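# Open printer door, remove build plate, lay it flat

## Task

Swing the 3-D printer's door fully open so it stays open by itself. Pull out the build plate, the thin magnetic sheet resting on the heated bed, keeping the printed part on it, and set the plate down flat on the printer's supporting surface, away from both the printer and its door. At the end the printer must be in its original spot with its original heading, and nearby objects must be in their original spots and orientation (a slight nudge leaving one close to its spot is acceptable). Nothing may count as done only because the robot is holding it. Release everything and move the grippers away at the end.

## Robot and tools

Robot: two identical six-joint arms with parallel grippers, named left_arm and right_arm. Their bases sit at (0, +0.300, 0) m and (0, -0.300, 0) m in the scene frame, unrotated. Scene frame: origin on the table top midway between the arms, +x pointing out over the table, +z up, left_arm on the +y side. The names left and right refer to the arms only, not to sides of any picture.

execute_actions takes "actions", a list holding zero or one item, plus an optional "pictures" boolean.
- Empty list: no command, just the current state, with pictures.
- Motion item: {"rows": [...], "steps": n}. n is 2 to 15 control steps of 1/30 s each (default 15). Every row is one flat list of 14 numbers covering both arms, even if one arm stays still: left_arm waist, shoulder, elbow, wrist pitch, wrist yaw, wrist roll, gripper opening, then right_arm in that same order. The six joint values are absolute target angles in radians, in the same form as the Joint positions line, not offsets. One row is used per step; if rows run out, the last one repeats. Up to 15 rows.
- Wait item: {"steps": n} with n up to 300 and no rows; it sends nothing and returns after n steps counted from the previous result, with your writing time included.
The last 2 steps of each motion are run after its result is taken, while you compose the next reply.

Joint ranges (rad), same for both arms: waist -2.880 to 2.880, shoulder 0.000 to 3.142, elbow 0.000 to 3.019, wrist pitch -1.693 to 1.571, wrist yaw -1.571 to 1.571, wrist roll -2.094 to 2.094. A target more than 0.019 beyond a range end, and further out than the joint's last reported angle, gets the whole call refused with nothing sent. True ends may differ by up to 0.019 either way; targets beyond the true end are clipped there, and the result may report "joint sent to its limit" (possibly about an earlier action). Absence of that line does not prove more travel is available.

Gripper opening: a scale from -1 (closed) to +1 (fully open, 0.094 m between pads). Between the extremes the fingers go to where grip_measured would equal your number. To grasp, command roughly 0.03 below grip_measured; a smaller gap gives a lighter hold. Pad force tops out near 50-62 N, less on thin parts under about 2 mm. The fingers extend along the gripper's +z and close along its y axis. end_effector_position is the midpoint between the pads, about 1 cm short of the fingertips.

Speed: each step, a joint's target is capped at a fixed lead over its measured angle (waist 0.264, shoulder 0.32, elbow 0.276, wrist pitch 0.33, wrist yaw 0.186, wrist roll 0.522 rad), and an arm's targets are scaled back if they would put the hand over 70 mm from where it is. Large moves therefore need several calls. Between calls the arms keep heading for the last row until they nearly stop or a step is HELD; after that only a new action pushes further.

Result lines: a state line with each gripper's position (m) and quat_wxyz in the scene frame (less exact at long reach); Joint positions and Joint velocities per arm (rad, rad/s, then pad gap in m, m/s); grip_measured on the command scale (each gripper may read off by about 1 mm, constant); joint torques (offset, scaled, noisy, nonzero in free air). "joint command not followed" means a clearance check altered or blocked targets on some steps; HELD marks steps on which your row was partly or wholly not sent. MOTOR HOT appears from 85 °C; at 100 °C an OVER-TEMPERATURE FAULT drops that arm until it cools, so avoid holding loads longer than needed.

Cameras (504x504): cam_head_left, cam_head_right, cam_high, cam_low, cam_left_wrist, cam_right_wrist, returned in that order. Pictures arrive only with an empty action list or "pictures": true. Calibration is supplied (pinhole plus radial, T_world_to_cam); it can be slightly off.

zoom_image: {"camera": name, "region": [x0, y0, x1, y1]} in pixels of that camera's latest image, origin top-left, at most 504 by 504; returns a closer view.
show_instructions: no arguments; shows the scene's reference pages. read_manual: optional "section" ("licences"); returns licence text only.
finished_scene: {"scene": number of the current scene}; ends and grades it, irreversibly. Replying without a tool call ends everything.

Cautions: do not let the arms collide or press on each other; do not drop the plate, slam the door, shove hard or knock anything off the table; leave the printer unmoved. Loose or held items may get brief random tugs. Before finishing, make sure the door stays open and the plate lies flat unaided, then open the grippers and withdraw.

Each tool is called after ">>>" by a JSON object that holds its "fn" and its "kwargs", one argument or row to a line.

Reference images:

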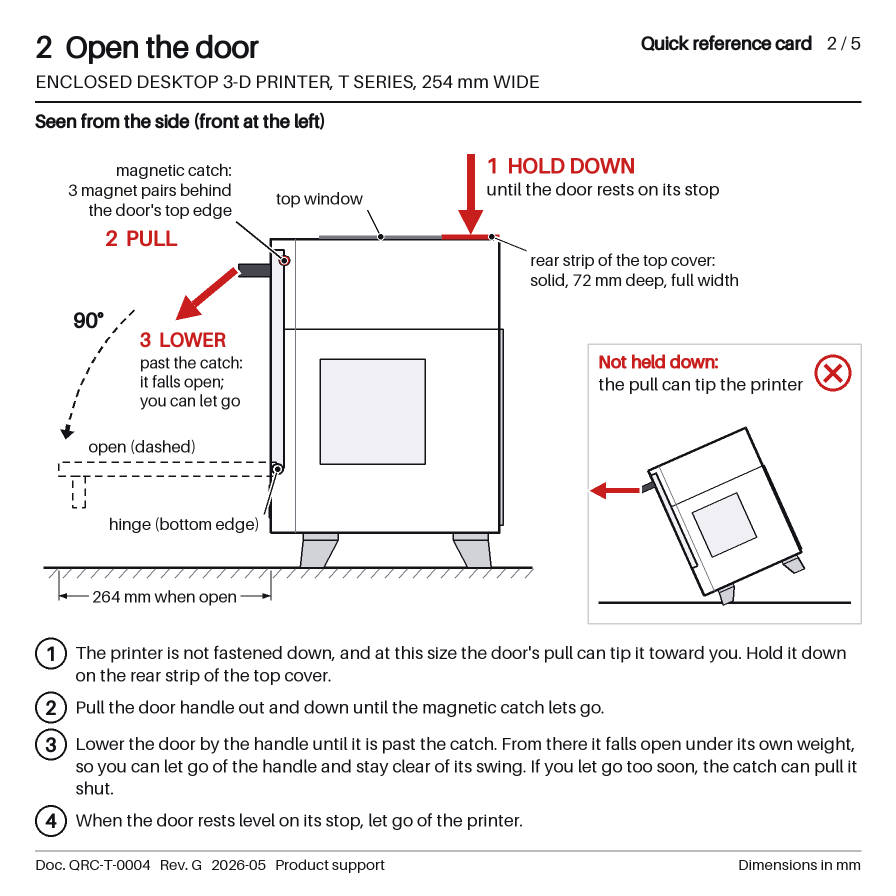

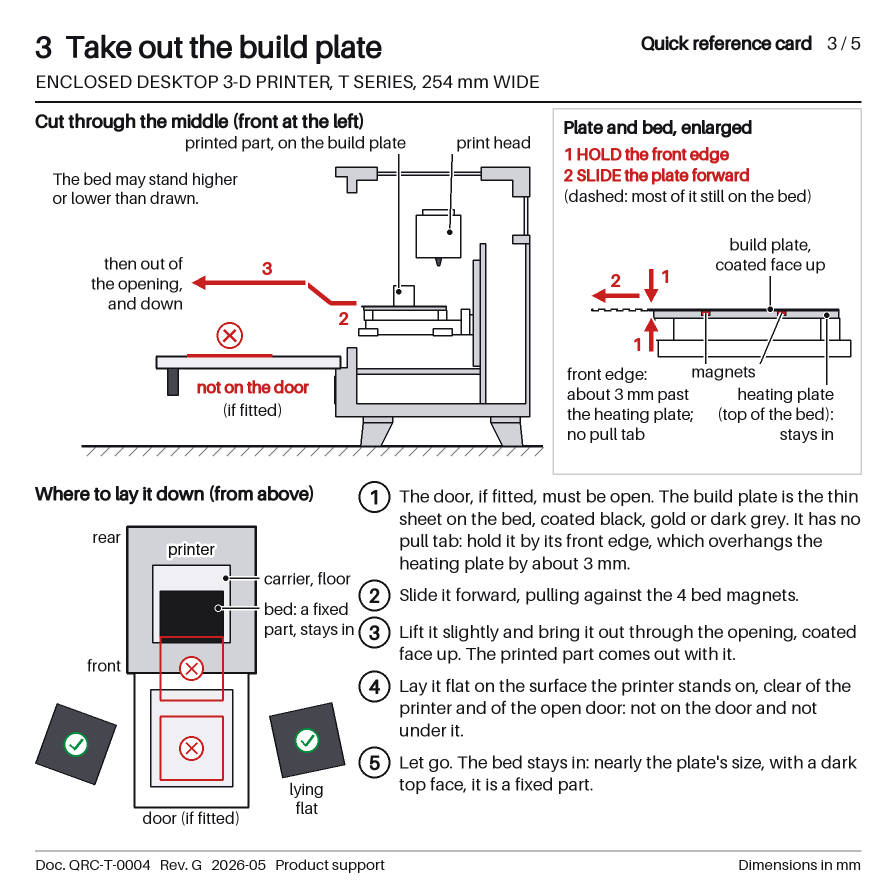

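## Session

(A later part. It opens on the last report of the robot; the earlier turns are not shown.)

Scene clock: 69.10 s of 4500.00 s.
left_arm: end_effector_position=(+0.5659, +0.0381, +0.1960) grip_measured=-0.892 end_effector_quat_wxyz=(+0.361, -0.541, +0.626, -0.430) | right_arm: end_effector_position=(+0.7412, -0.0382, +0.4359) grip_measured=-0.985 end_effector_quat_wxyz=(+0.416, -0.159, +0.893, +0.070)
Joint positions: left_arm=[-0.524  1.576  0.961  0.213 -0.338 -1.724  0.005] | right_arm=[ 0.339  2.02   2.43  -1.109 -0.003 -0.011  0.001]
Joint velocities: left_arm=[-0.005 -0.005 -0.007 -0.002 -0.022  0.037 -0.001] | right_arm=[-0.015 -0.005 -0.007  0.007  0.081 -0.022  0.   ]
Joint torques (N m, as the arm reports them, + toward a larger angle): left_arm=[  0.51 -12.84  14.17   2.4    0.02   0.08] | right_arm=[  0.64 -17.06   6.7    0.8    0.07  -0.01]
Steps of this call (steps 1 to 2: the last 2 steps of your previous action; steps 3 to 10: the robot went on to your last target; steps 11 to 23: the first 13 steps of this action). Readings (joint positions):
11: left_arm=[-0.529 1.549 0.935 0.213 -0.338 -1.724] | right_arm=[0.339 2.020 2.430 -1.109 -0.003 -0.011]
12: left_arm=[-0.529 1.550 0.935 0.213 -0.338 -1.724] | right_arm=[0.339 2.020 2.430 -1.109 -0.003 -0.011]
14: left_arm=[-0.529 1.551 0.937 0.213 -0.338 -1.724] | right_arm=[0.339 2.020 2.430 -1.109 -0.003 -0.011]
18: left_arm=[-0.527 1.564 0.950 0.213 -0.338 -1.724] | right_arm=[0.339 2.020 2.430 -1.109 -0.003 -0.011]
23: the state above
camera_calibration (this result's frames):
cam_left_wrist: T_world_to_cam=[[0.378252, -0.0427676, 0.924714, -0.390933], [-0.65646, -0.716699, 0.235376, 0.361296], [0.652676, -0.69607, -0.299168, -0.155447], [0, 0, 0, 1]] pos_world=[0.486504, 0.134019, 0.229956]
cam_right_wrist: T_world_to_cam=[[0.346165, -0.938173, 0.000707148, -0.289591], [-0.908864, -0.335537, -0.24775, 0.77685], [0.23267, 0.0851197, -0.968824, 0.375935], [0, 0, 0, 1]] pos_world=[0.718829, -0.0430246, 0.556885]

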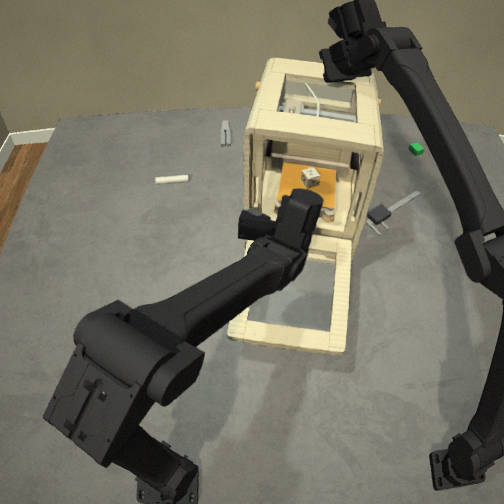

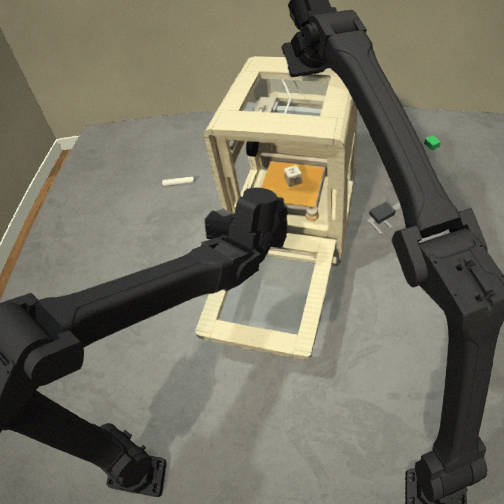

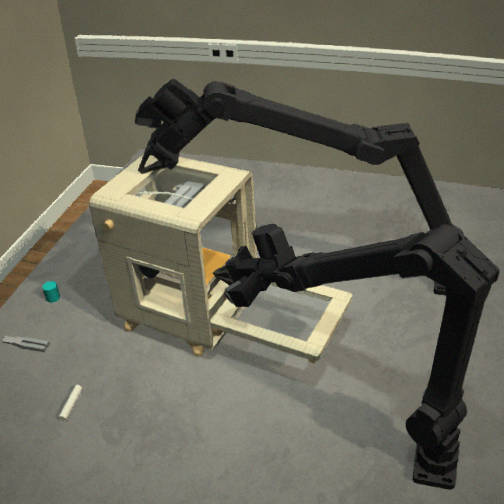

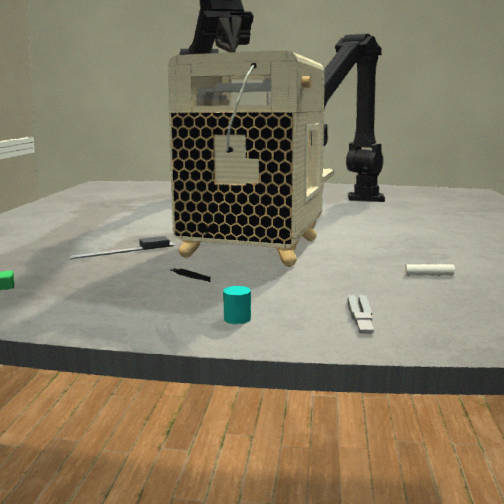

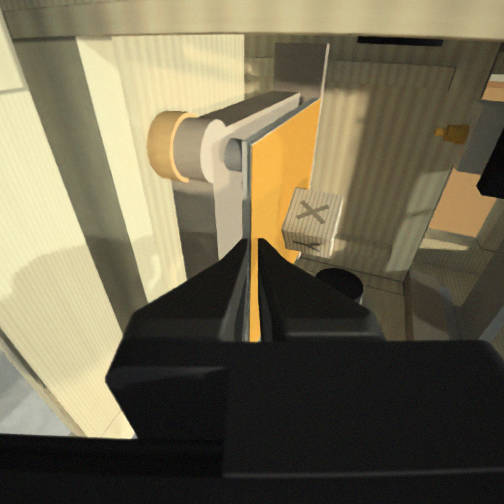

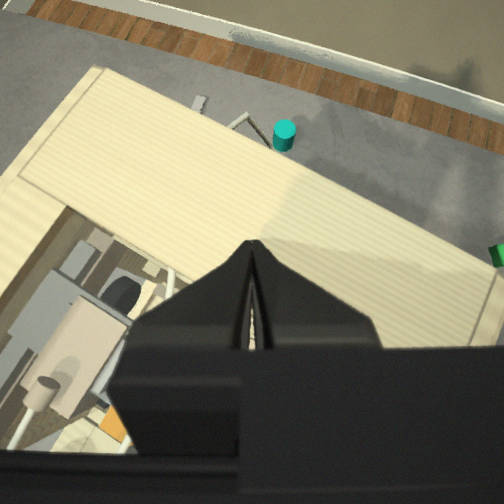

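>>> {"fn": "execute_actions", "kwargs": {
  "actions": [
    {"rows": [[-0.512,1.610,1.012,0.226,-0.335,-1.735,-0.89,0.337,2.07,2.40,-1.14,0,0,-1],[-0.511,1.612,1.014,0.226,-0.335,-1.735,-0.89,0.337,2.07,2.40,-1.14,0,0,-1],[-0.511,1.614,1.015,0.226,-0.335,-1.735,-0.89,0.337,2.07,2.40,-1.14,0,0,-1],[-0.510,1.616,1.017,0.226,-0.335,-1.735,-0.89,0.337,2.07,2.40,-1.14,0,0,-1],[-0.510,1.618,1.018,0.226,-0.335,-1.735,-0.89,0.337,2.07,2.40,-1.14,0,0,-1],[-0.509,1.620,1.020,0.226,-0.335,-1.735,-0.89,0.337,2.07,2.40,-1.14,0,0,-1]], "steps": 12}
  ],
  "pictures": true
}}

>>> {"fn": "zoom_image", "kwargs": {
  "camera": "cam_left_wrist",
  "region": [200, 130, 320, 300]
}}

Scene clock: 69.70 s of 4500.00 s.
left_arm: end_effector_position=(+0.5659, +0.0381, +0.1960) grip_measured=-0.892 end_effector_quat_wxyz=(+0.361, -0.541, +0.626, -0.430) | right_arm: end_effector_position=(+0.7413, -0.0383, +0.4359) grip_measured=-0.985 end_effector_quat_wxyz=(+0.416, -0.158, +0.893, +0.070)
Joint positions: left_arm=[-0.524  1.576  0.961  0.213 -0.338 -1.724  0.005] | right_arm=[ 0.339  2.02   2.43  -1.109 -0.002 -0.011  0.001]
Joint velocities: left_arm=[ 0.005 -0.005  0.002 -0.007 -0.007  0.037  0.001] | right_arm=[-0.005 -0.015 -0.012  0.002  0.051  0.081 -0.001]
Joint torques (N m, as the arm reports them, + toward a larger angle): left_arm=[  0.24 -12.16  15.06   2.43  -0.01   0.05] | right_arm=[  0.25 -16.61   6.79   0.82   0.06   0.  ]
Steps of this call (steps 1 to 2: the last 2 steps of your previous action; steps 3 to 8: the robot went on to your last target; steps 9 to 18: the first 10 steps of this action). Readings (joint positions):
9: left_arm=[-0.524 1.576 0.961 0.213 -0.338 -1.724] | right_arm=[0.339 2.020 2.430 -1.109 -0.002 -0.011]
10: left_arm=[-0.524 1.576 0.961 0.213 -0.338 -1.724] | right_arm=[0.339 2.020 2.430 -1.109 -0.002 -0.011]
12: left_arm=[-0.524 1.576 0.961 0.213 -0.338 -1.724] | right_arm=[0.339 2.020 2.430 -1.109 -0.002 -0.011]
16: left_arm=[-0.524 1.576 0.961 0.213 -0.338 -1.724] | right_arm=[0.339 2.020 2.430 -1.109 -0.002 -0.011]
18: the state above
camera_calibration (this result's frames):
cam_left_wrist: T_world_to_cam=[[0.378252, -0.0427676, 0.924714, -0.390933], [-0.65646, -0.716699, 0.235376, 0.361296], [0.652676, -0.69607, -0.299168, -0.155447], [0, 0, 0, 1]] pos_world=[0.486504, 0.134019, 0.229956]
cam_right_wrist: T_world_to_cam=[[0.345891, -0.938274, 0.000952639, -0.289565], [-0.908942, -0.335329, -0.247747, 0.776913], [0.232774, 0.0848275, -0.968824, 0.375847], [0, 0, 0, 1]] pos_world=[0.71884, -0.0430518, 0.556884]

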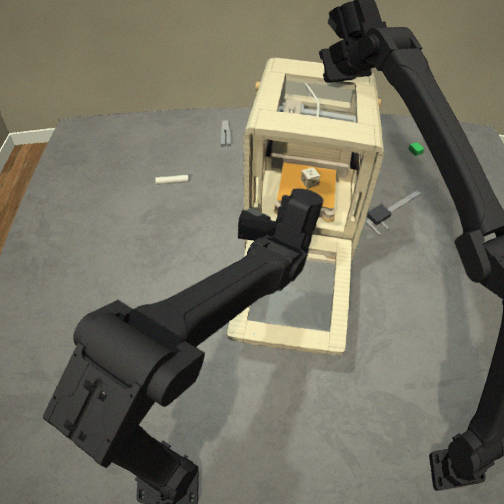

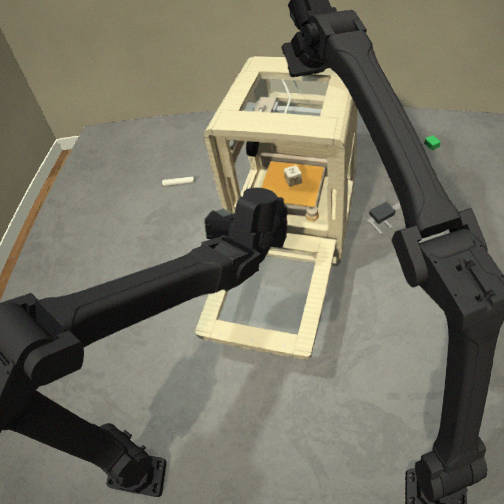

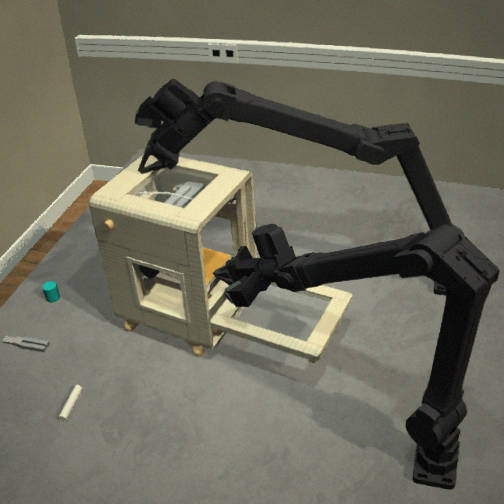

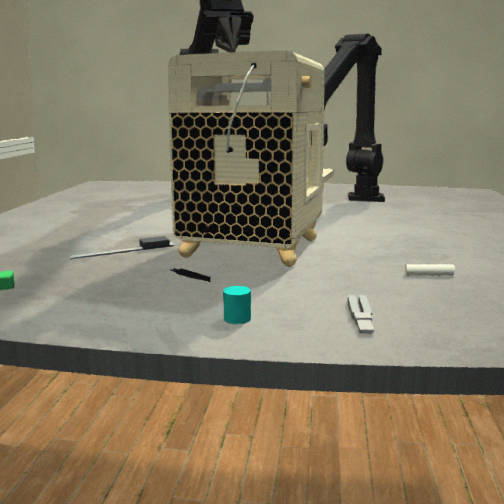

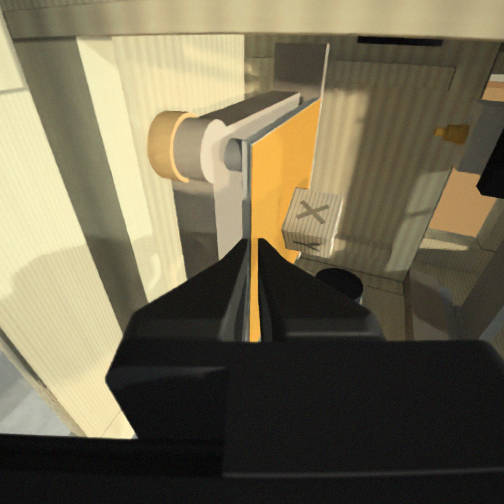

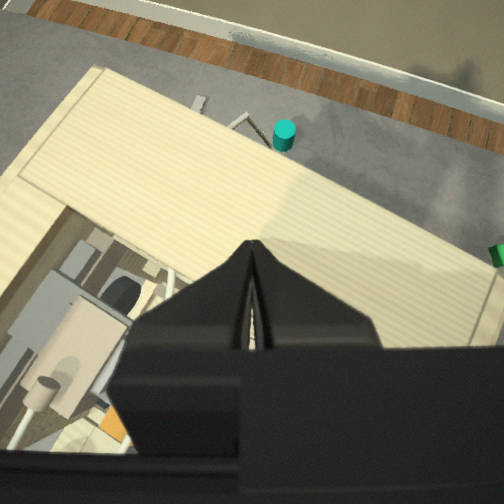

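Region (200, 130, 320, 300) of cam_left_wrist's 504x504 image, scaled by 2.965, with more detail than that image has; it fills the left 356 columns of this view, and the rest is white.

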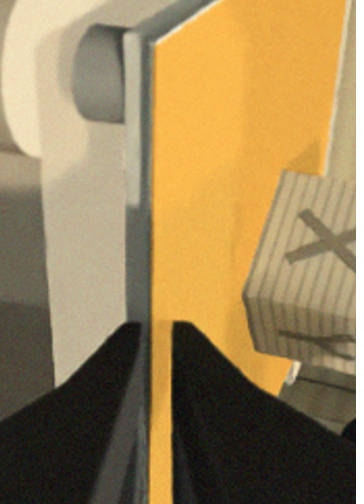

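>>> {"fn": "execute_actions", "kwargs": {
  "actions": [
    {"rows": [[-0.511,1.612,1.014,0.226,-0.335,-1.735,-0.91,0.337,2.07,2.40,-1.14,0,0,-1],[-0.511,1.610,1.013,0.226,-0.335,-1.735,-0.93,0.337,2.07,2.40,-1.14,0,0,-1],[-0.512,1.609,1.012,0.226,-0.335,-1.735,-0.95,0.337,2.07,2.40,-1.14,0,0,-1],[-0.512,1.609,1.012,0.226,-0.335,-1.735,-0.97,0.337,2.07,2.40,-1.14,0,0,-1],[-0.512,1.609,1.012,0.226,-0.335,-1.735,-1,0.337,2.07,2.40,-1.14,0,0,-1]], "steps": 12}
  ],
  "pictures": false
}}

Scene clock: 71.50 s of 4500.00 s.
left_arm: end_effector_position=(+0.5659, +0.0381, +0.1960) grip_measured=-0.975 end_effector_quat_wxyz=(+0.361, -0.541, +0.626, -0.430) | right_arm: end_effector_position=(+0.7413, -0.0383, +0.4359) grip_measured=-0.985 end_effector_quat_wxyz=(+0.416, -0.158, +0.893, +0.070)
Joint positions: left_arm=[-0.524  1.576  0.961  0.213 -0.338 -1.724  0.001] | right_arm=[ 0.339  2.02   2.43  -1.109 -0.002 -0.011  0.001]
Joint velocities: left_arm=[ 0.005  0.005 -0.007  0.002  0.007 -0.081 -0.001] | right_arm=[-0.015 -0.005 -0.002 -0.002 -0.007 -0.037 -0.   ]
Joint torques (N m, as the arm reports them, + toward a larger angle): left_arm=[  0.37 -13.42  14.39   2.65   0.02   0.07] | right_arm=[  0.22 -16.53   6.77   0.82   0.03  -0.01]
Steps of this call (steps 1 to 2: the last 2 steps of your previous action; steps 3 to 15: the robot went on to your last target; steps 16 to 44: nothing new was sent; steps 45 to 54: the first 10 steps of this action). Readings (joint positions):
45: left_arm=[-0.524 1.576 0.961 0.213 -0.338 -1.724] | right_arm=[0.339 2.020 2.430 -1.109 -0.002 -0.011]
46: left_arm=[-0.524 1.576 0.961 0.213 -0.338 -1.724] | right_arm=[0.339 2.020 2.430 -1.109 -0.002 -0.011]
48: left_arm=[-0.524 1.576 0.961 0.213 -0.338 -1.724] | right_arm=[0.339 2.020 2.430 -1.109 -0.002 -0.011]
52: left_arm=[-0.524 1.576 0.961 0.213 -0.338 -1.724] | right_arm=[0.339 2.020 2.430 -1.109 -0.002 -0.011]
54: the state above

>>> {"fn": "execute_actions", "kwargs": {
  "actions": [
    {"rows": [[-0.533,1.560,0.958,0.215,-0.338,-1.735,-1,0.337,2.07,2.40,-1.14,0,0,-1],[-0.536,1.546,0.946,0.213,-0.338,-1.735,-1,0.337,2.07,2.40,-1.14,0,0,-1],[-0.539,1.532,0.933,0.213,-0.338,-1.735,-1,0.337,2.07,2.40,-1.14,0,0,-1],[-0.542,1.518,0.921,0.213,-0.338,-1.735,-1,0.337,2.07,2.40,-1.14,0,0,-1],[-0.545,1.503,0.908,0.213,-0.338,-1.735,-1,0.337,2.07,2.40,-1.14,0,0,-1],[-0.548,1.489,0.896,0.213,-0.338,-1.735,-1,0.337,2.07,2.40,-1.14,0,0,-1]], "steps": 15}
  ],
  "pictures": true
}}

Scene clock: 75.23 s of 4500.00 s.
left_arm: end_effector_position=(+0.5398, +0.0428, +0.2138) grip_measured=-0.982 end_effector_quat_wxyz=(+0.361, -0.534, +0.624, -0.443) | right_arm: end_effector_position=(+0.7413, -0.0383, +0.4359) grip_measured=-0.985 end_effector_quat_wxyz=(+0.416, -0.158, +0.893, +0.070)
Joint positions: left_arm=[-0.539  1.488  0.898  0.213 -0.337 -1.725  0.001] | right_arm=[ 0.339  2.02   2.43  -1.109 -0.002 -0.011  0.001]
Joint velocities: left_arm=[-0.015 -0.073 -0.002 -0.002  0.037  0.037  0.   ] | right_arm=[-0.015 -0.005 -0.012 -0.002 -0.022  0.007 -0.001]
Joint torques (N m, as the arm reports them, + toward a larger angle): left_arm=[ -1.39 -13.87   9.94   1.89  -0.1    0.07] | right_arm=[  0.15 -16.45   6.82   0.82   0.03   0.  ]
Steps of this call (steps 1 to 2: the last 2 steps of your previous action; steps 3 to 15: the robot went on to your last target; steps 16 to 90: nothing new was sent; then 0.30 s passed at rest; steps 91 to 103: the first 13 steps of this action). Readings (joint positions):
91: left_arm=[-0.525 1.574 0.960 0.213 -0.338 -1.724] | right_arm=[0.339 2.020 2.430 -1.109 -0.002 -0.011]
92: left_arm=[-0.525 1.573 0.958 0.213 -0.338 -1.724] | right_arm=[0.339 2.020 2.430 -1.109 -0.002 -0.011]
94: left_arm=[-0.525 1.570 0.954 0.213 -0.337 -1.724] | right_arm=[0.339 2.020 2.430 -1.109 -0.002 -0.011]
98: left_arm=[-0.533 1.523 0.909 0.213 -0.337 -1.725] | right_arm=[0.339 2.020 2.430 -1.109 -0.002 -0.011]
103: the state above
camera_calibration (this result's frames):
cam_left_wrist: T_world_to_cam=[[0.357979, -0.036218, 0.933027, -0.388474], [-0.672361, -0.703367, 0.230665, 0.35234], [0.647906, -0.709904, -0.276142, -0.131489], [0, 0, 0, 1]] pos_world=[0.461158, 0.14041, 0.244875]
cam_right_wrist: T_world_to_cam=[[0.345891, -0.938274, 0.000952639, -0.289565], [-0.908942, -0.335329, -0.247747, 0.776913], [0.232774, 0.0848275, -0.968824, 0.375847], [0, 0, 0, 1]] pos_world=[0.71884, -0.0430518, 0.556884]

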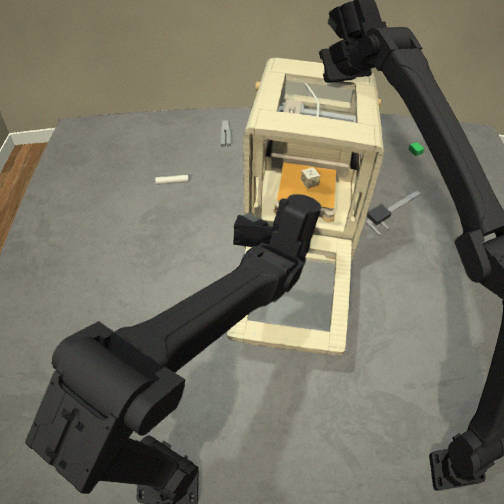

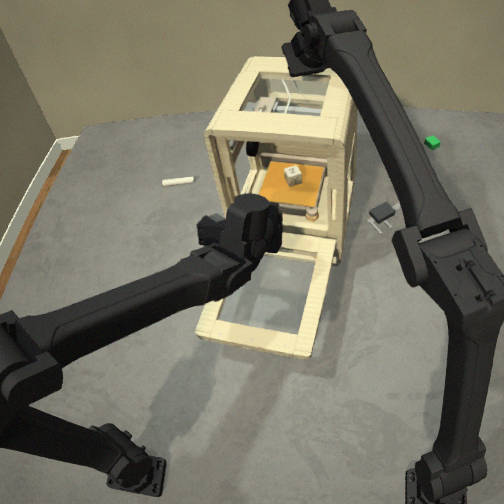

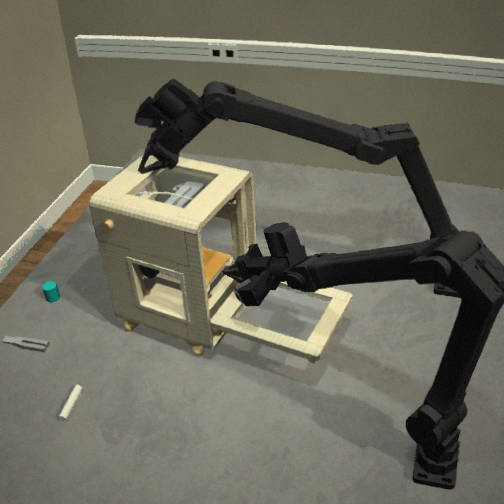

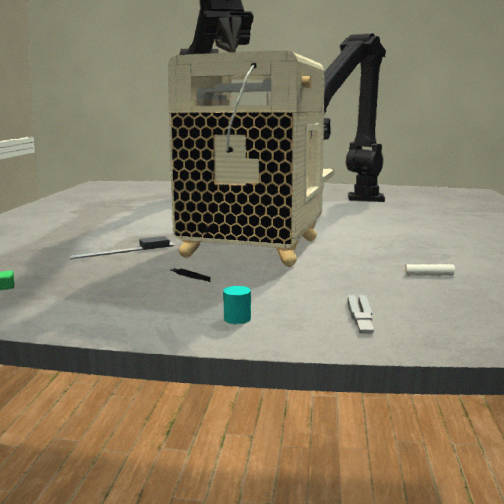

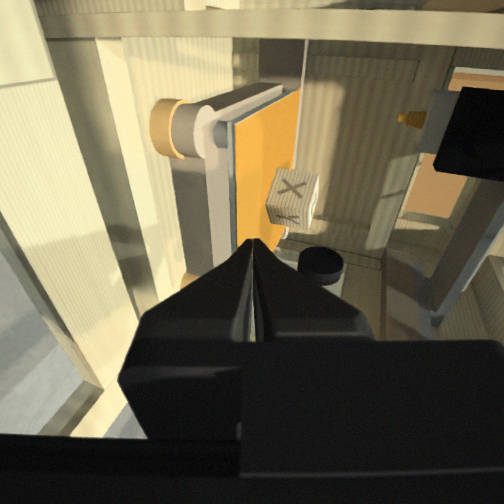

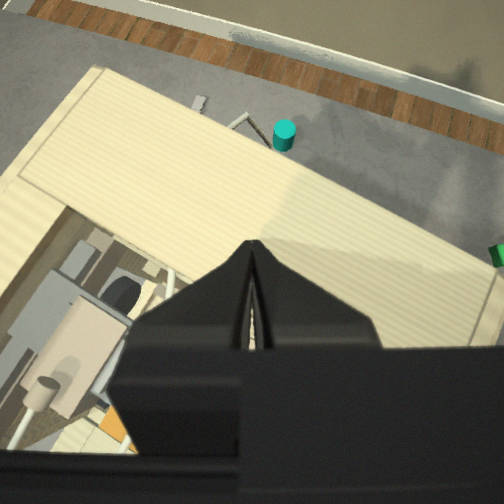

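>>> {"fn": "zoom_image", "kwargs": {
  "camera": "cam_left_wrist",
  "region": [140, 70, 320, 250]
}}

>>> {"fn": "zoom_image", "kwargs": {
  "camera": "cam_head_right",
  "region": [240, 140, 350, 250]
}}

Region (140, 70, 320, 250) of cam_left_wrist's 504x504 image, scaled by 2.800, with more detail than that image has.

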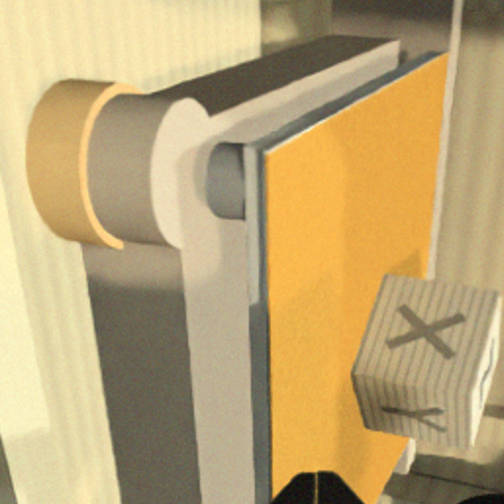

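Region (240, 140, 350, 250) of cam_head_right's 504x504 image, scaled by 4.582, with more detail than that image has.

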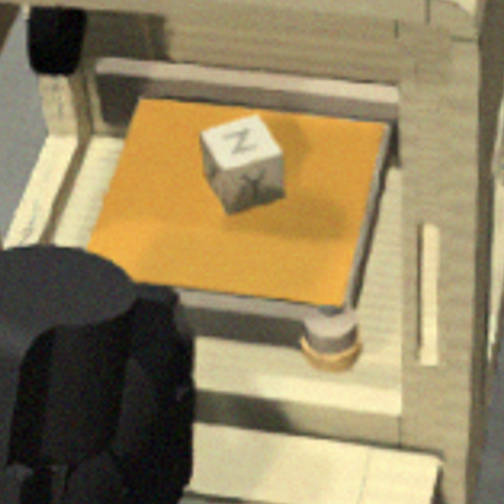

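>>> {"fn": "execute_actions", "kwargs": {
  "actions": []
}}

Scene clock: 78.33 s of 4500.00 s.
left_arm: end_effector_position=(+0.5397, +0.0428, +0.2141) grip_measured=-0.982 end_effector_quat_wxyz=(+0.361, -0.534, +0.624, -0.443) | right_arm: end_effector_position=(+0.7413, -0.0383, +0.4359) grip_measured=-0.985 end_effector_quat_wxyz=(+0.416, -0.158, +0.893, +0.070)
Joint positions: left_arm=[-0.539  1.487  0.898  0.213 -0.337 -1.725  0.001] | right_arm=[ 0.339  2.02   2.43  -1.109 -0.002 -0.011  0.001]
Joint velocities: left_arm=[-0.005  0.005  0.007  0.002 -0.007  0.037  0.   ] | right_arm=[ 0.005 -0.005  0.002  0.012 -0.037 -0.081  0.   ]
Joint torques (N m, as the arm reports them, + toward a larger angle): left_arm=[ -1.42 -14.3    9.83   1.69  -0.1    0.07] | right_arm=[  0.21 -16.62   6.78   0.8    0.04  -0.01]
Kept back: nothing.
Steps of this call (steps 1 to 2: the last 2 steps of your previous action; steps 3 to 15: the robot went on to your last target; steps 16 to 90: nothing new was sent; then 0.10 s passed at rest). Readings (joint positions):
1: left_arm=[-0.539 1.487 0.898 0.213 -0.337 -1.725] | right_arm=[0.339 2.020 2.430 -1.109 -0.002 -0.011]
2: left_arm=[-0.539 1.487 0.898 0.213 -0.337 -1.725] | right_arm=[0.339 2.020 2.430 -1.109 -0.002 -0.011]
4: left_arm=[-0.539 1.487 0.898 0.213 -0.337 -1.725] | right_arm=[0.339 2.020 2.430 -1.109 -0.002 -0.011]
8: left_arm=[-0.539 1.487 0.898 0.213 -0.337 -1.725] | right_arm=[0.339 2.020 2.430 -1.109 -0.002 -0.011]
90: the state above
All arms were judged still, so your last target was given up. Only a new action makes them travel on or press farther. Fingers that are still opening or closing keep moving.
camera_calibration (this result's frames):
cam_left_wrist: T_world_to_cam=[[0.357674, -0.0360352, 0.933151, -0.388537], [-0.672436, -0.703321, 0.230583, 0.352339], [0.647996, -0.709958, -0.275791, -0.131521], [0, 0, 0, 1]] pos_world=[0.46112, 0.140432, 0.245048]
cam_right_wrist: T_world_to_cam=[[0.345891, -0.938274, 0.000952639, -0.289565], [-0.908942, -0.335329, -0.247747, 0.776913], [0.232774, 0.0848275, -0.968824, 0.375847], [0, 0, 0, 1]] pos_world=[0.71884, -0.0430518, 0.556884]

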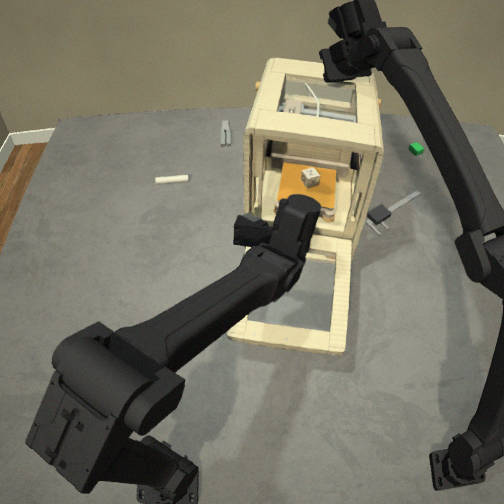

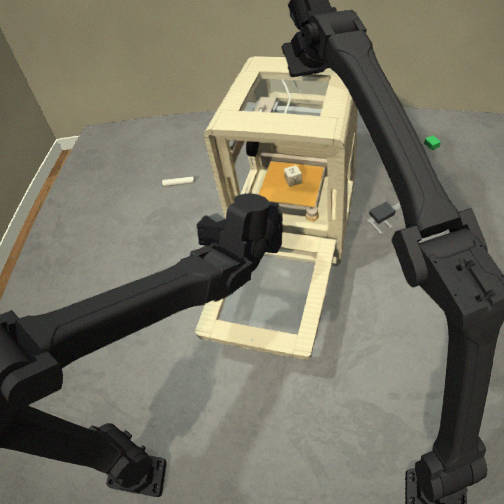

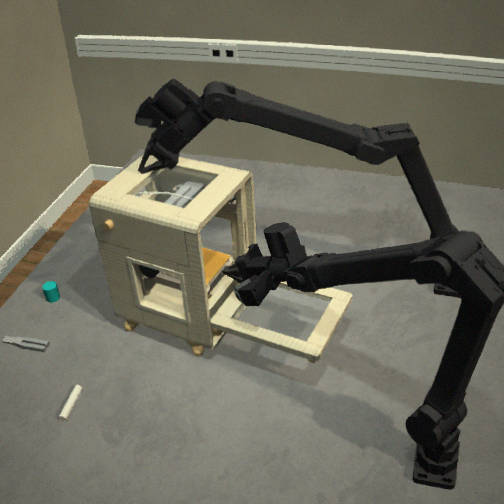

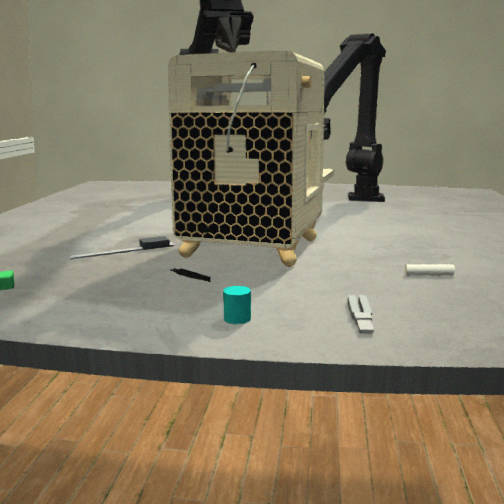

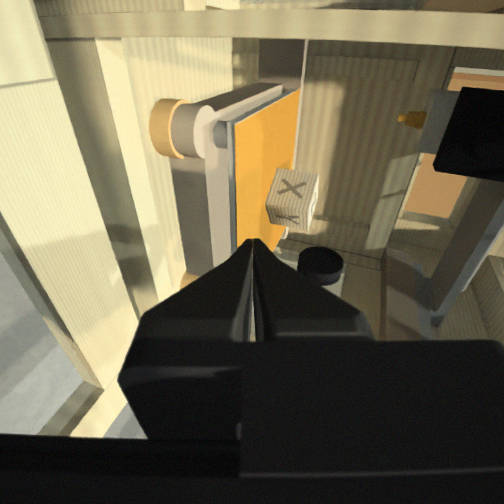

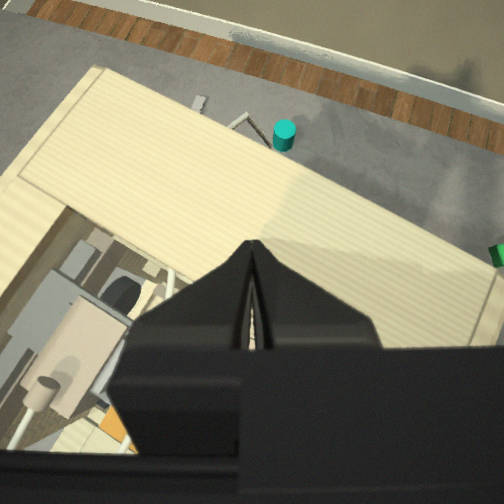

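>>> {"fn": "execute_actions", "kwargs": {
  "actions": [
    {"rows":[
[-0.543,1.50,0.885,0.26,-0.343,-1.71,-1,0.337,2.07,2.40,-1.14,0,0,-1],
[-0.547,1.52,0.865,0.32,-0.35,-1.695,-0.97,0.337,2.07,2.40,-1.14,0,0,-1],
[-0.551,1.54,0.845,0.39,-0.357,-1.68,-0.94,0.337,2.07,2.40,-1.14,0,0,-1],
[-0.555,1.56,0.825,0.46,-0.364,-1.665,-0.91,0.337,2.07,2.40,-1.14,0,0,-1],
[-0.558,1.58,0.805,0.53,-0.371,-1.65,-0.88,0.337,2.07,2.40,-1.14,0,0,-1],
[-0.561,1.60,0.79,0.60,-0.378,-1.635,-0.85,0.337,2.07,2.40,-1.14,0,0,-1],
[-0.564,1.62,0.775,0.67,-0.385,-1.62,-0.82,0.337,2.07,2.40,-1.14,0,0,-1],
[-0.567,1.64,0.76,0.74,-0.392,-1.605,-0.80,0.337,2.07,2.40,-1.14,0,0,-1],
[-0.569,1.655,0.75,0.81,-0.398,-1.59,-0.78,0.337,2.07,2.40,-1.14,0,0,-1],
[-0.571,1.67,0.74,0.87,-0.403,-1.58,-0.77,0.337,2.07,2.40,-1.14,0,0,-1],
[-0.572,1.683,0.732,0.92,-0.407,-1.57,-0.77,0.337,2.07,2.40,-1.14,0,0,-1],
[-0.573,1.695,0.725,0.955,-0.409,-1.565,-0.77,0.337,2.07,2.40,-1.14,0,0,-1]
],"steps":15}
  ],
  "pictures": false
}}

>>> {"fn": "execute_actions", "kwargs": {
  "actions": [
    {"steps":15}
  ],
  "pictures": true
}}

Scene clock: 79.03 s of 4500.00 s.
left_arm: end_effector_position=(+0.5317, +0.0445, +0.1820) grip_measured=-0.773 end_effector_quat_wxyz=(+0.443, -0.475, +0.546, -0.529) | right_arm: end_effector_position=(+0.7413, -0.0383, +0.4359) grip_measured=-0.985 end_effector_quat_wxyz=(+0.416, -0.158, +0.893, +0.070)
Joint positions: left_arm=[-0.562  1.668  0.737  0.878 -0.404 -1.611  0.011] | right_arm=[ 0.339  2.02   2.43  -1.109 -0.002 -0.011  0.001]
Joint velocities: left_arm=[-0.063  0.493 -0.242  0.872 -0.051  0.227 -0.   ] | right_arm=[-0.005 -0.015  0.017 -0.002 -0.051 -0.066 -0.   ]
Joint torques (N m, as the arm reports them, + toward a larger angle): left_arm=[ -1.32 -15.53   8.13   2.5   -0.15   0.31] | right_arm=[  0.32 -16.56   6.78   0.81   0.05   0.  ]
Steps of this call (steps 1 to 8: nothing new was sent; steps 9 to 21: the first 13 steps of this action). Readings (joint positions):
9: left_arm=[-0.539 1.487 0.897 0.218 -0.338 -1.724] | right_arm=[0.339 2.020 2.430 -1.109 -0.002 -0.011]
10: left_arm=[-0.539 1.488 0.892 0.239 -0.342 -1.721] | right_arm=[0.339 2.020 2.430 -1.109 -0.002 -0.011]
12: left_arm=[-0.539 1.494 0.871 0.332 -0.355 -1.708] | right_arm=[0.339 2.020 2.430 -1.109 -0.002 -0.011]
16: left_arm=[-0.547 1.550 0.806 0.594 -0.383 -1.666] | right_arm=[0.339 2.020 2.430 -1.109 -0.002 -0.011]
21: the state above

Scene clock: 79.53 s of 4500.00 s.
left_arm: end_effector_position=(+0.5295, +0.0441, +0.1781) grip_measured=-0.773 end_effector_quat_wxyz=(+0.454, -0.463, +0.546, -0.531) | right_arm: end_effector_position=(+0.7413, -0.0383, +0.4359) grip_measured=-0.985 end_effector_quat_wxyz=(+0.416, -0.158, +0.893, +0.070)
Joint positions: left_arm=[-0.565  1.691  0.726  0.939 -0.406 -1.576  0.011] | right_arm=[ 0.339  2.02   2.43  -1.109 -0.002 -0.01   0.001]
Joint velocities: left_arm=[ 0.005 -0.005 -0.002  0.007  0.022 -0.051 -0.   ] | right_arm=[-0.005  0.005 -0.002 -0.007 -0.051  0.066 -0.001]
Joint torques (N m, as the arm reports them, + toward a larger angle): left_arm=[ -1.56 -14.88   7.5    2.65  -0.18   0.33] | right_arm=[  0.3  -16.59   6.8    0.84   0.04  -0.01]
Kept back: nothing.
Steps of this call (steps 1 to 2: the last 2 steps of your previous action; steps 3 to 15: the robot went on to your last target). Readings (joint positions):
1: left_arm=[-0.564 1.682 0.730 0.901 -0.404 -1.604] | right_arm=[0.339 2.020 2.430 -1.109 -0.002 -0.011]
2: left_arm=[-0.565 1.691 0.726 0.917 -0.406 -1.596] | right_arm=[0.339 2.020 2.430 -1.109 -0.002 -0.011]
4: left_arm=[-0.565 1.691 0.726 0.931 -0.406 -1.588] | right_arm=[0.339 2.020 2.430 -1.109 -0.002 -0.011]
8: left_arm=[-0.565 1.691 0.726 0.938 -0.406 -1.580] | right_arm=[0.339 2.020 2.430 -1.109 -0.002 -0.010]
15: the state above
camera_calibration (this result's frames):
cam_left_wrist: T_world_to_cam=[[0.0352684, -0.00601939, 0.99936, -0.193696], [-0.704448, -0.709457, 0.0205874, 0.409255], [0.708879, -0.704723, -0.0292618, -0.210313], [0, 0, 0, 1]] pos_world=[0.444217, 0.14097, 0.178993]
cam_right_wrist: T_world_to_cam=[[0.34566, -0.938359, 0.000660686, -0.28927], [-0.909049, -0.335038, -0.24775, 0.777005], [0.2327, 0.0850368, -0.968824, 0.37591], [0, 0, 0, 1]] pos_world=[0.71885, -0.0430796, 0.556885]

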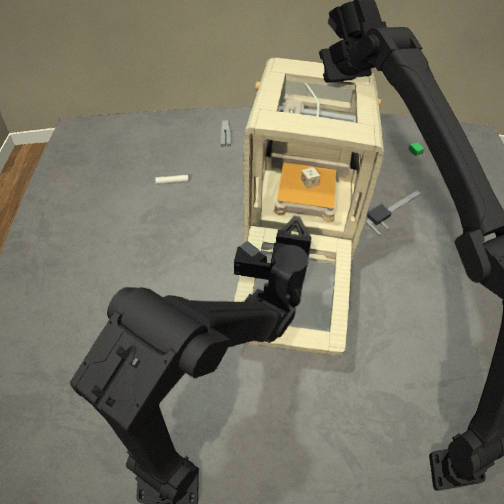

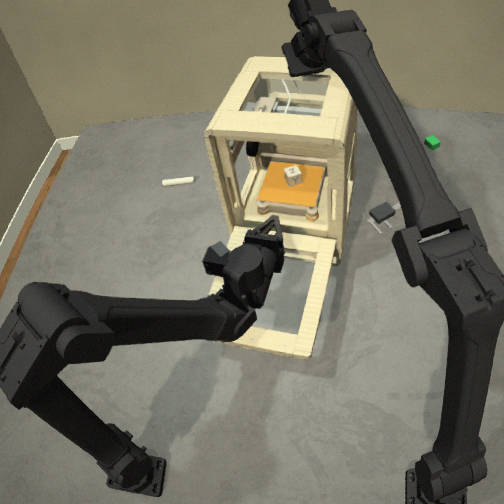

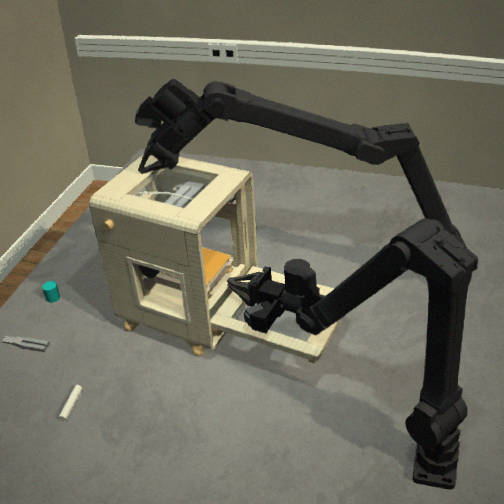

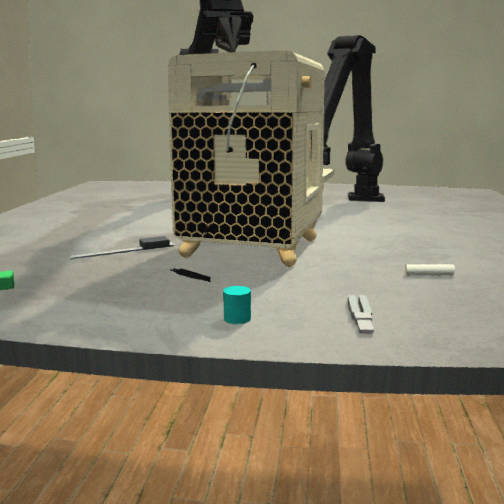

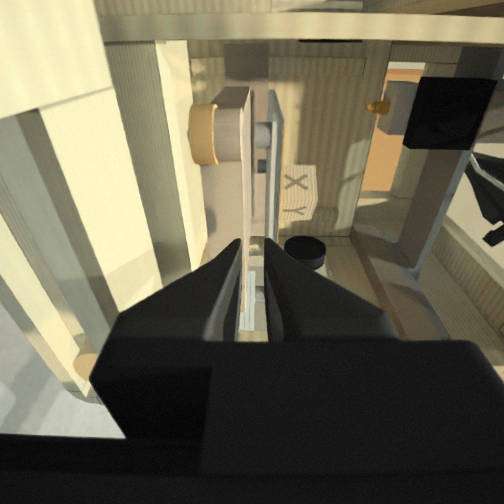

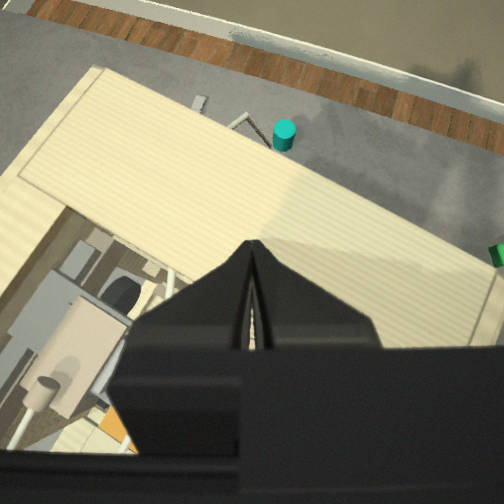

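>>> {"fn": "execute_actions", "kwargs": {
  "actions": [
    {"rows":[
[-0.573,1.685,0.725,0.955,-0.409,-1.565,-0.77,0.337,2.07,2.40,-1.14,0,0,-1],
[-0.573,1.68,0.725,0.955,-0.409,-1.565,-0.77,0.337,2.07,2.40,-1.14,0,0,-1],
[-0.573,1.675,0.725,0.955,-0.409,-1.565,-0.77,0.337,2.07,2.40,-1.14,0,0,-1],
[-0.573,1.67,0.725,0.955,-0.409,-1.565,-0.77,0.337,2.07,2.40,-1.14,0,0,-1],
[-0.573,1.665,0.725,0.955,-0.409,-1.565,-0.77,0.337,2.07,2.40,-1.14,0,0,-1],
[-0.573,1.66,0.725,0.955,-0.409,-1.565,-0.77,0.337,2.07,2.40,-1.14,0,0,-1],
[-0.573,1.657,0.725,0.955,-0.409,-1.565,-0.77,0.337,2.07,2.40,-1.14,0,0,-1]
],"steps":15}
  ],
  "pictures": false
}}

>>> {"fn": "execute_actions", "kwargs": {
  "actions": [
    {"steps":8}
  ],
  "pictures": true
}}

Scene clock: 80.13 s of 4500.00 s.
left_arm: end_effector_position=(+0.5284, +0.0448, +0.1920) grip_measured=-0.773 end_effector_quat_wxyz=(+0.457, -0.460, +0.538, -0.539) | right_arm: end_effector_position=(+0.7413, -0.0383, +0.4359) grip_measured=-0.985 end_effector_quat_wxyz=(+0.416, -0.158, +0.893, +0.070)
Joint positions: left_arm=[-0.565  1.666  0.726  0.939 -0.406 -1.575  0.011] | right_arm=[ 0.339  2.02   2.43  -1.109 -0.002 -0.01   0.001]
Joint velocities: left_arm=[-0.005 -0.034 -0.012  0.002  0.066  0.007  0.   ] | right_arm=[-0.015 -0.005 -0.002 -0.002  0.022 -0.022 -0.001]
Joint torques (N m, as the arm reports them, + toward a larger angle): left_arm=[ -1.71 -15.84   7.6    2.68  -0.11   0.29] | right_arm=[  0.21 -16.61   6.78   0.82   0.04   0.  ]
Steps of this call (steps 1 to 5: the robot went on to your last target; steps 6 to 18: the first 13 steps of this action). Readings (joint positions):
6: left_arm=[-0.565 1.691 0.726 0.939 -0.406 -1.575] | right_arm=[0.339 2.020 2.430 -1.109 -0.002 -0.010]
7: left_arm=[-0.565 1.691 0.726 0.939 -0.406 -1.575] | right_arm=[0.339 2.020 2.430 -1.109 -0.002 -0.010]
9: left_arm=[-0.565 1.690 0.726 0.939 -0.406 -1.575] | right_arm=[0.339 2.020 2.430 -1.109 -0.002 -0.010]
13: left_arm=[-0.565 1.681 0.726 0.939 -0.406 -1.575] | right_arm=[0.339 2.020 2.430 -1.109 -0.002 -0.010]
18: the state above

Scene clock: 80.40 s of 4500.00 s.
left_arm: end_effector_position=(+0.5283, +0.0448, +0.1925) grip_measured=-0.773 end_effector_quat_wxyz=(+0.457, -0.460, +0.537, -0.539) | right_arm: end_effector_position=(+0.7413, -0.0383, +0.4359) grip_measured=-0.985 end_effector_quat_wxyz=(+0.416, -0.158, +0.893, +0.070)
Joint positions: left_arm=[-0.565  1.666  0.726  0.939 -0.406 -1.575  0.011] | right_arm=[ 0.339  2.02   2.43  -1.109 -0.002 -0.01   0.001]
Joint velocities: left_arm=[ 0.005 -0.005  0.012 -0.007 -0.037 -0.037 -0.001] | right_arm=[-0.005 -0.005 -0.012  0.007  0.037 -0.022 -0.001]
Joint torques (N m, as the arm reports them, + toward a larger angle): left_arm=[ -0.86 -15.92   7.57   2.65  -0.1    0.3 ] | right_arm=[  0.3  -16.58   6.76   0.82   0.05   0.  ]
Kept back: nothing.
Steps of this call (steps 1 to 2: the last 2 steps of your previous action; steps 3 to 8: the robot went on to your last target). Readings (joint positions):
1: left_arm=[-0.565 1.666 0.726 0.939 -0.406 -1.575] | right_arm=[0.339 2.020 2.430 -1.109 -0.002 -0.010]
2: left_arm=[-0.565 1.666 0.726 0.939 -0.406 -1.575] | right_arm=[0.339 2.020 2.430 -1.109 -0.002 -0.010]
4: left_arm=[-0.565 1.666 0.726 0.939 -0.406 -1.575] | right_arm=[0.339 2.020 2.430 -1.109 -0.002 -0.010]
8: the state above
camera_calibration (this result's frames):
cam_left_wrist: T_world_to_cam=[[0.0135078, 0.00653206, 0.999887, -0.197164], [-0.704836, -0.709229, 0.0141551, 0.410091], [0.709242, -0.704948, -0.00497609, -0.213384], [0, 0, 0, 1]] pos_world=[0.443051, 0.141712, 0.190275]
cam_right_wrist: T_world_to_cam=[[0.34566, -0.938359, 0.000660686, -0.28927], [-0.909049, -0.335038, -0.24775, 0.777005], [0.2327, 0.0850368, -0.968824, 0.37591], [0, 0, 0, 1]] pos_world=[0.71885, -0.0430796, 0.556885]

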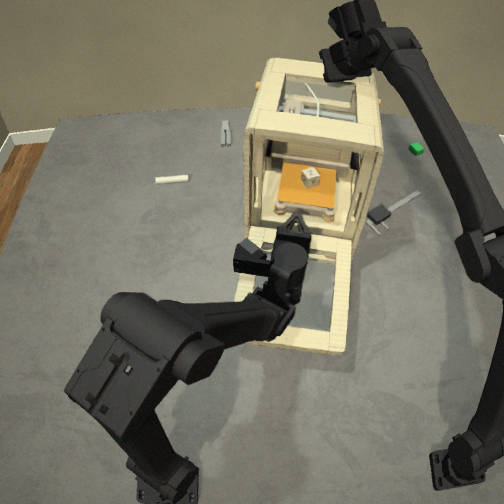

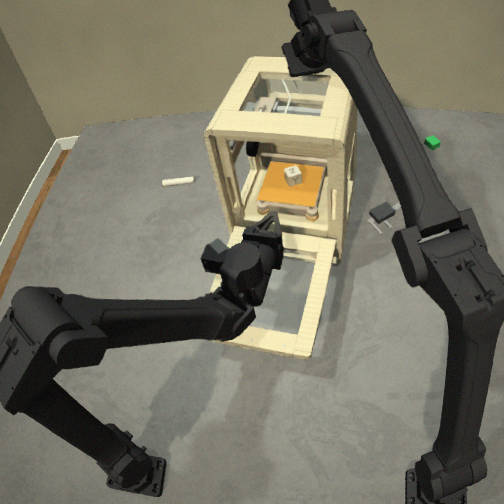

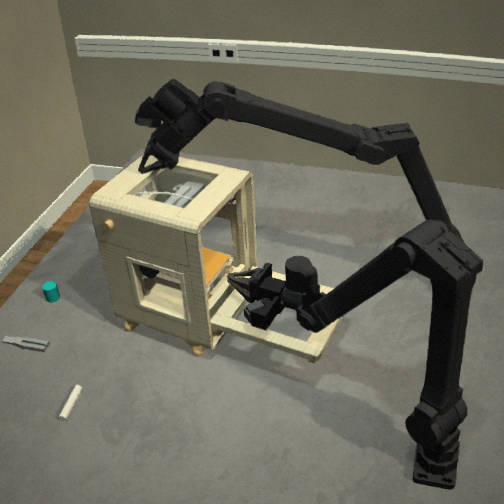

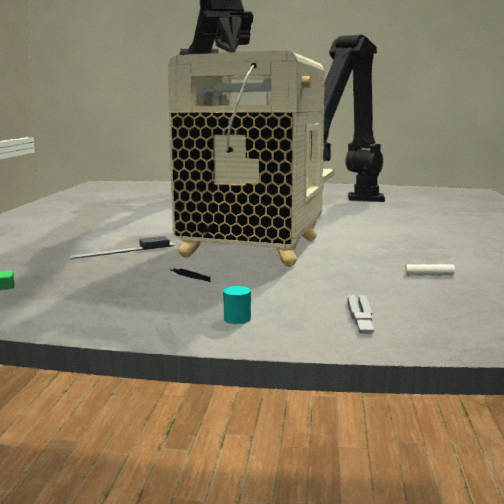

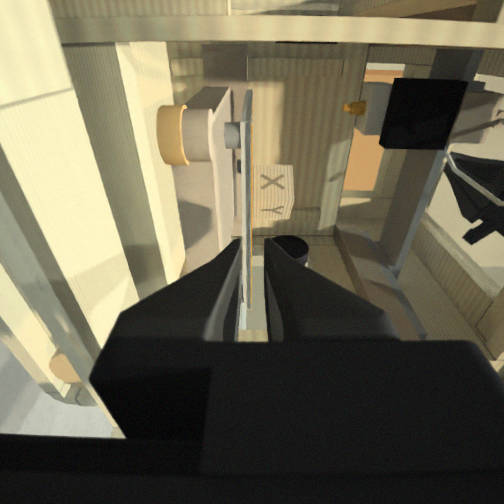

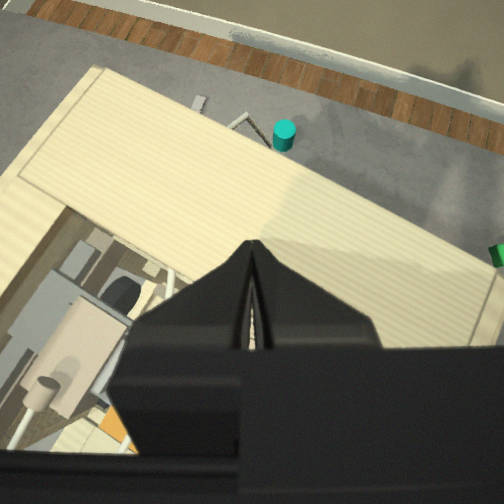

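>>> {"fn": "zoom_image", "kwargs": {
  "camera": "cam_left_wrist",
  "region": [190, 60, 330, 340]
}}

Region (190, 60, 330, 340) of cam_left_wrist's 504x504 image, scaled by 1.800, with more detail than that image has.

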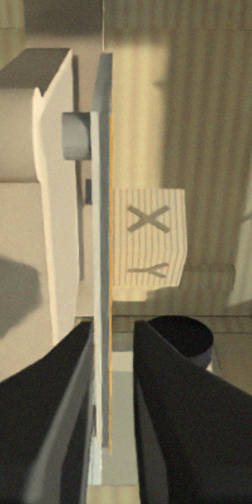

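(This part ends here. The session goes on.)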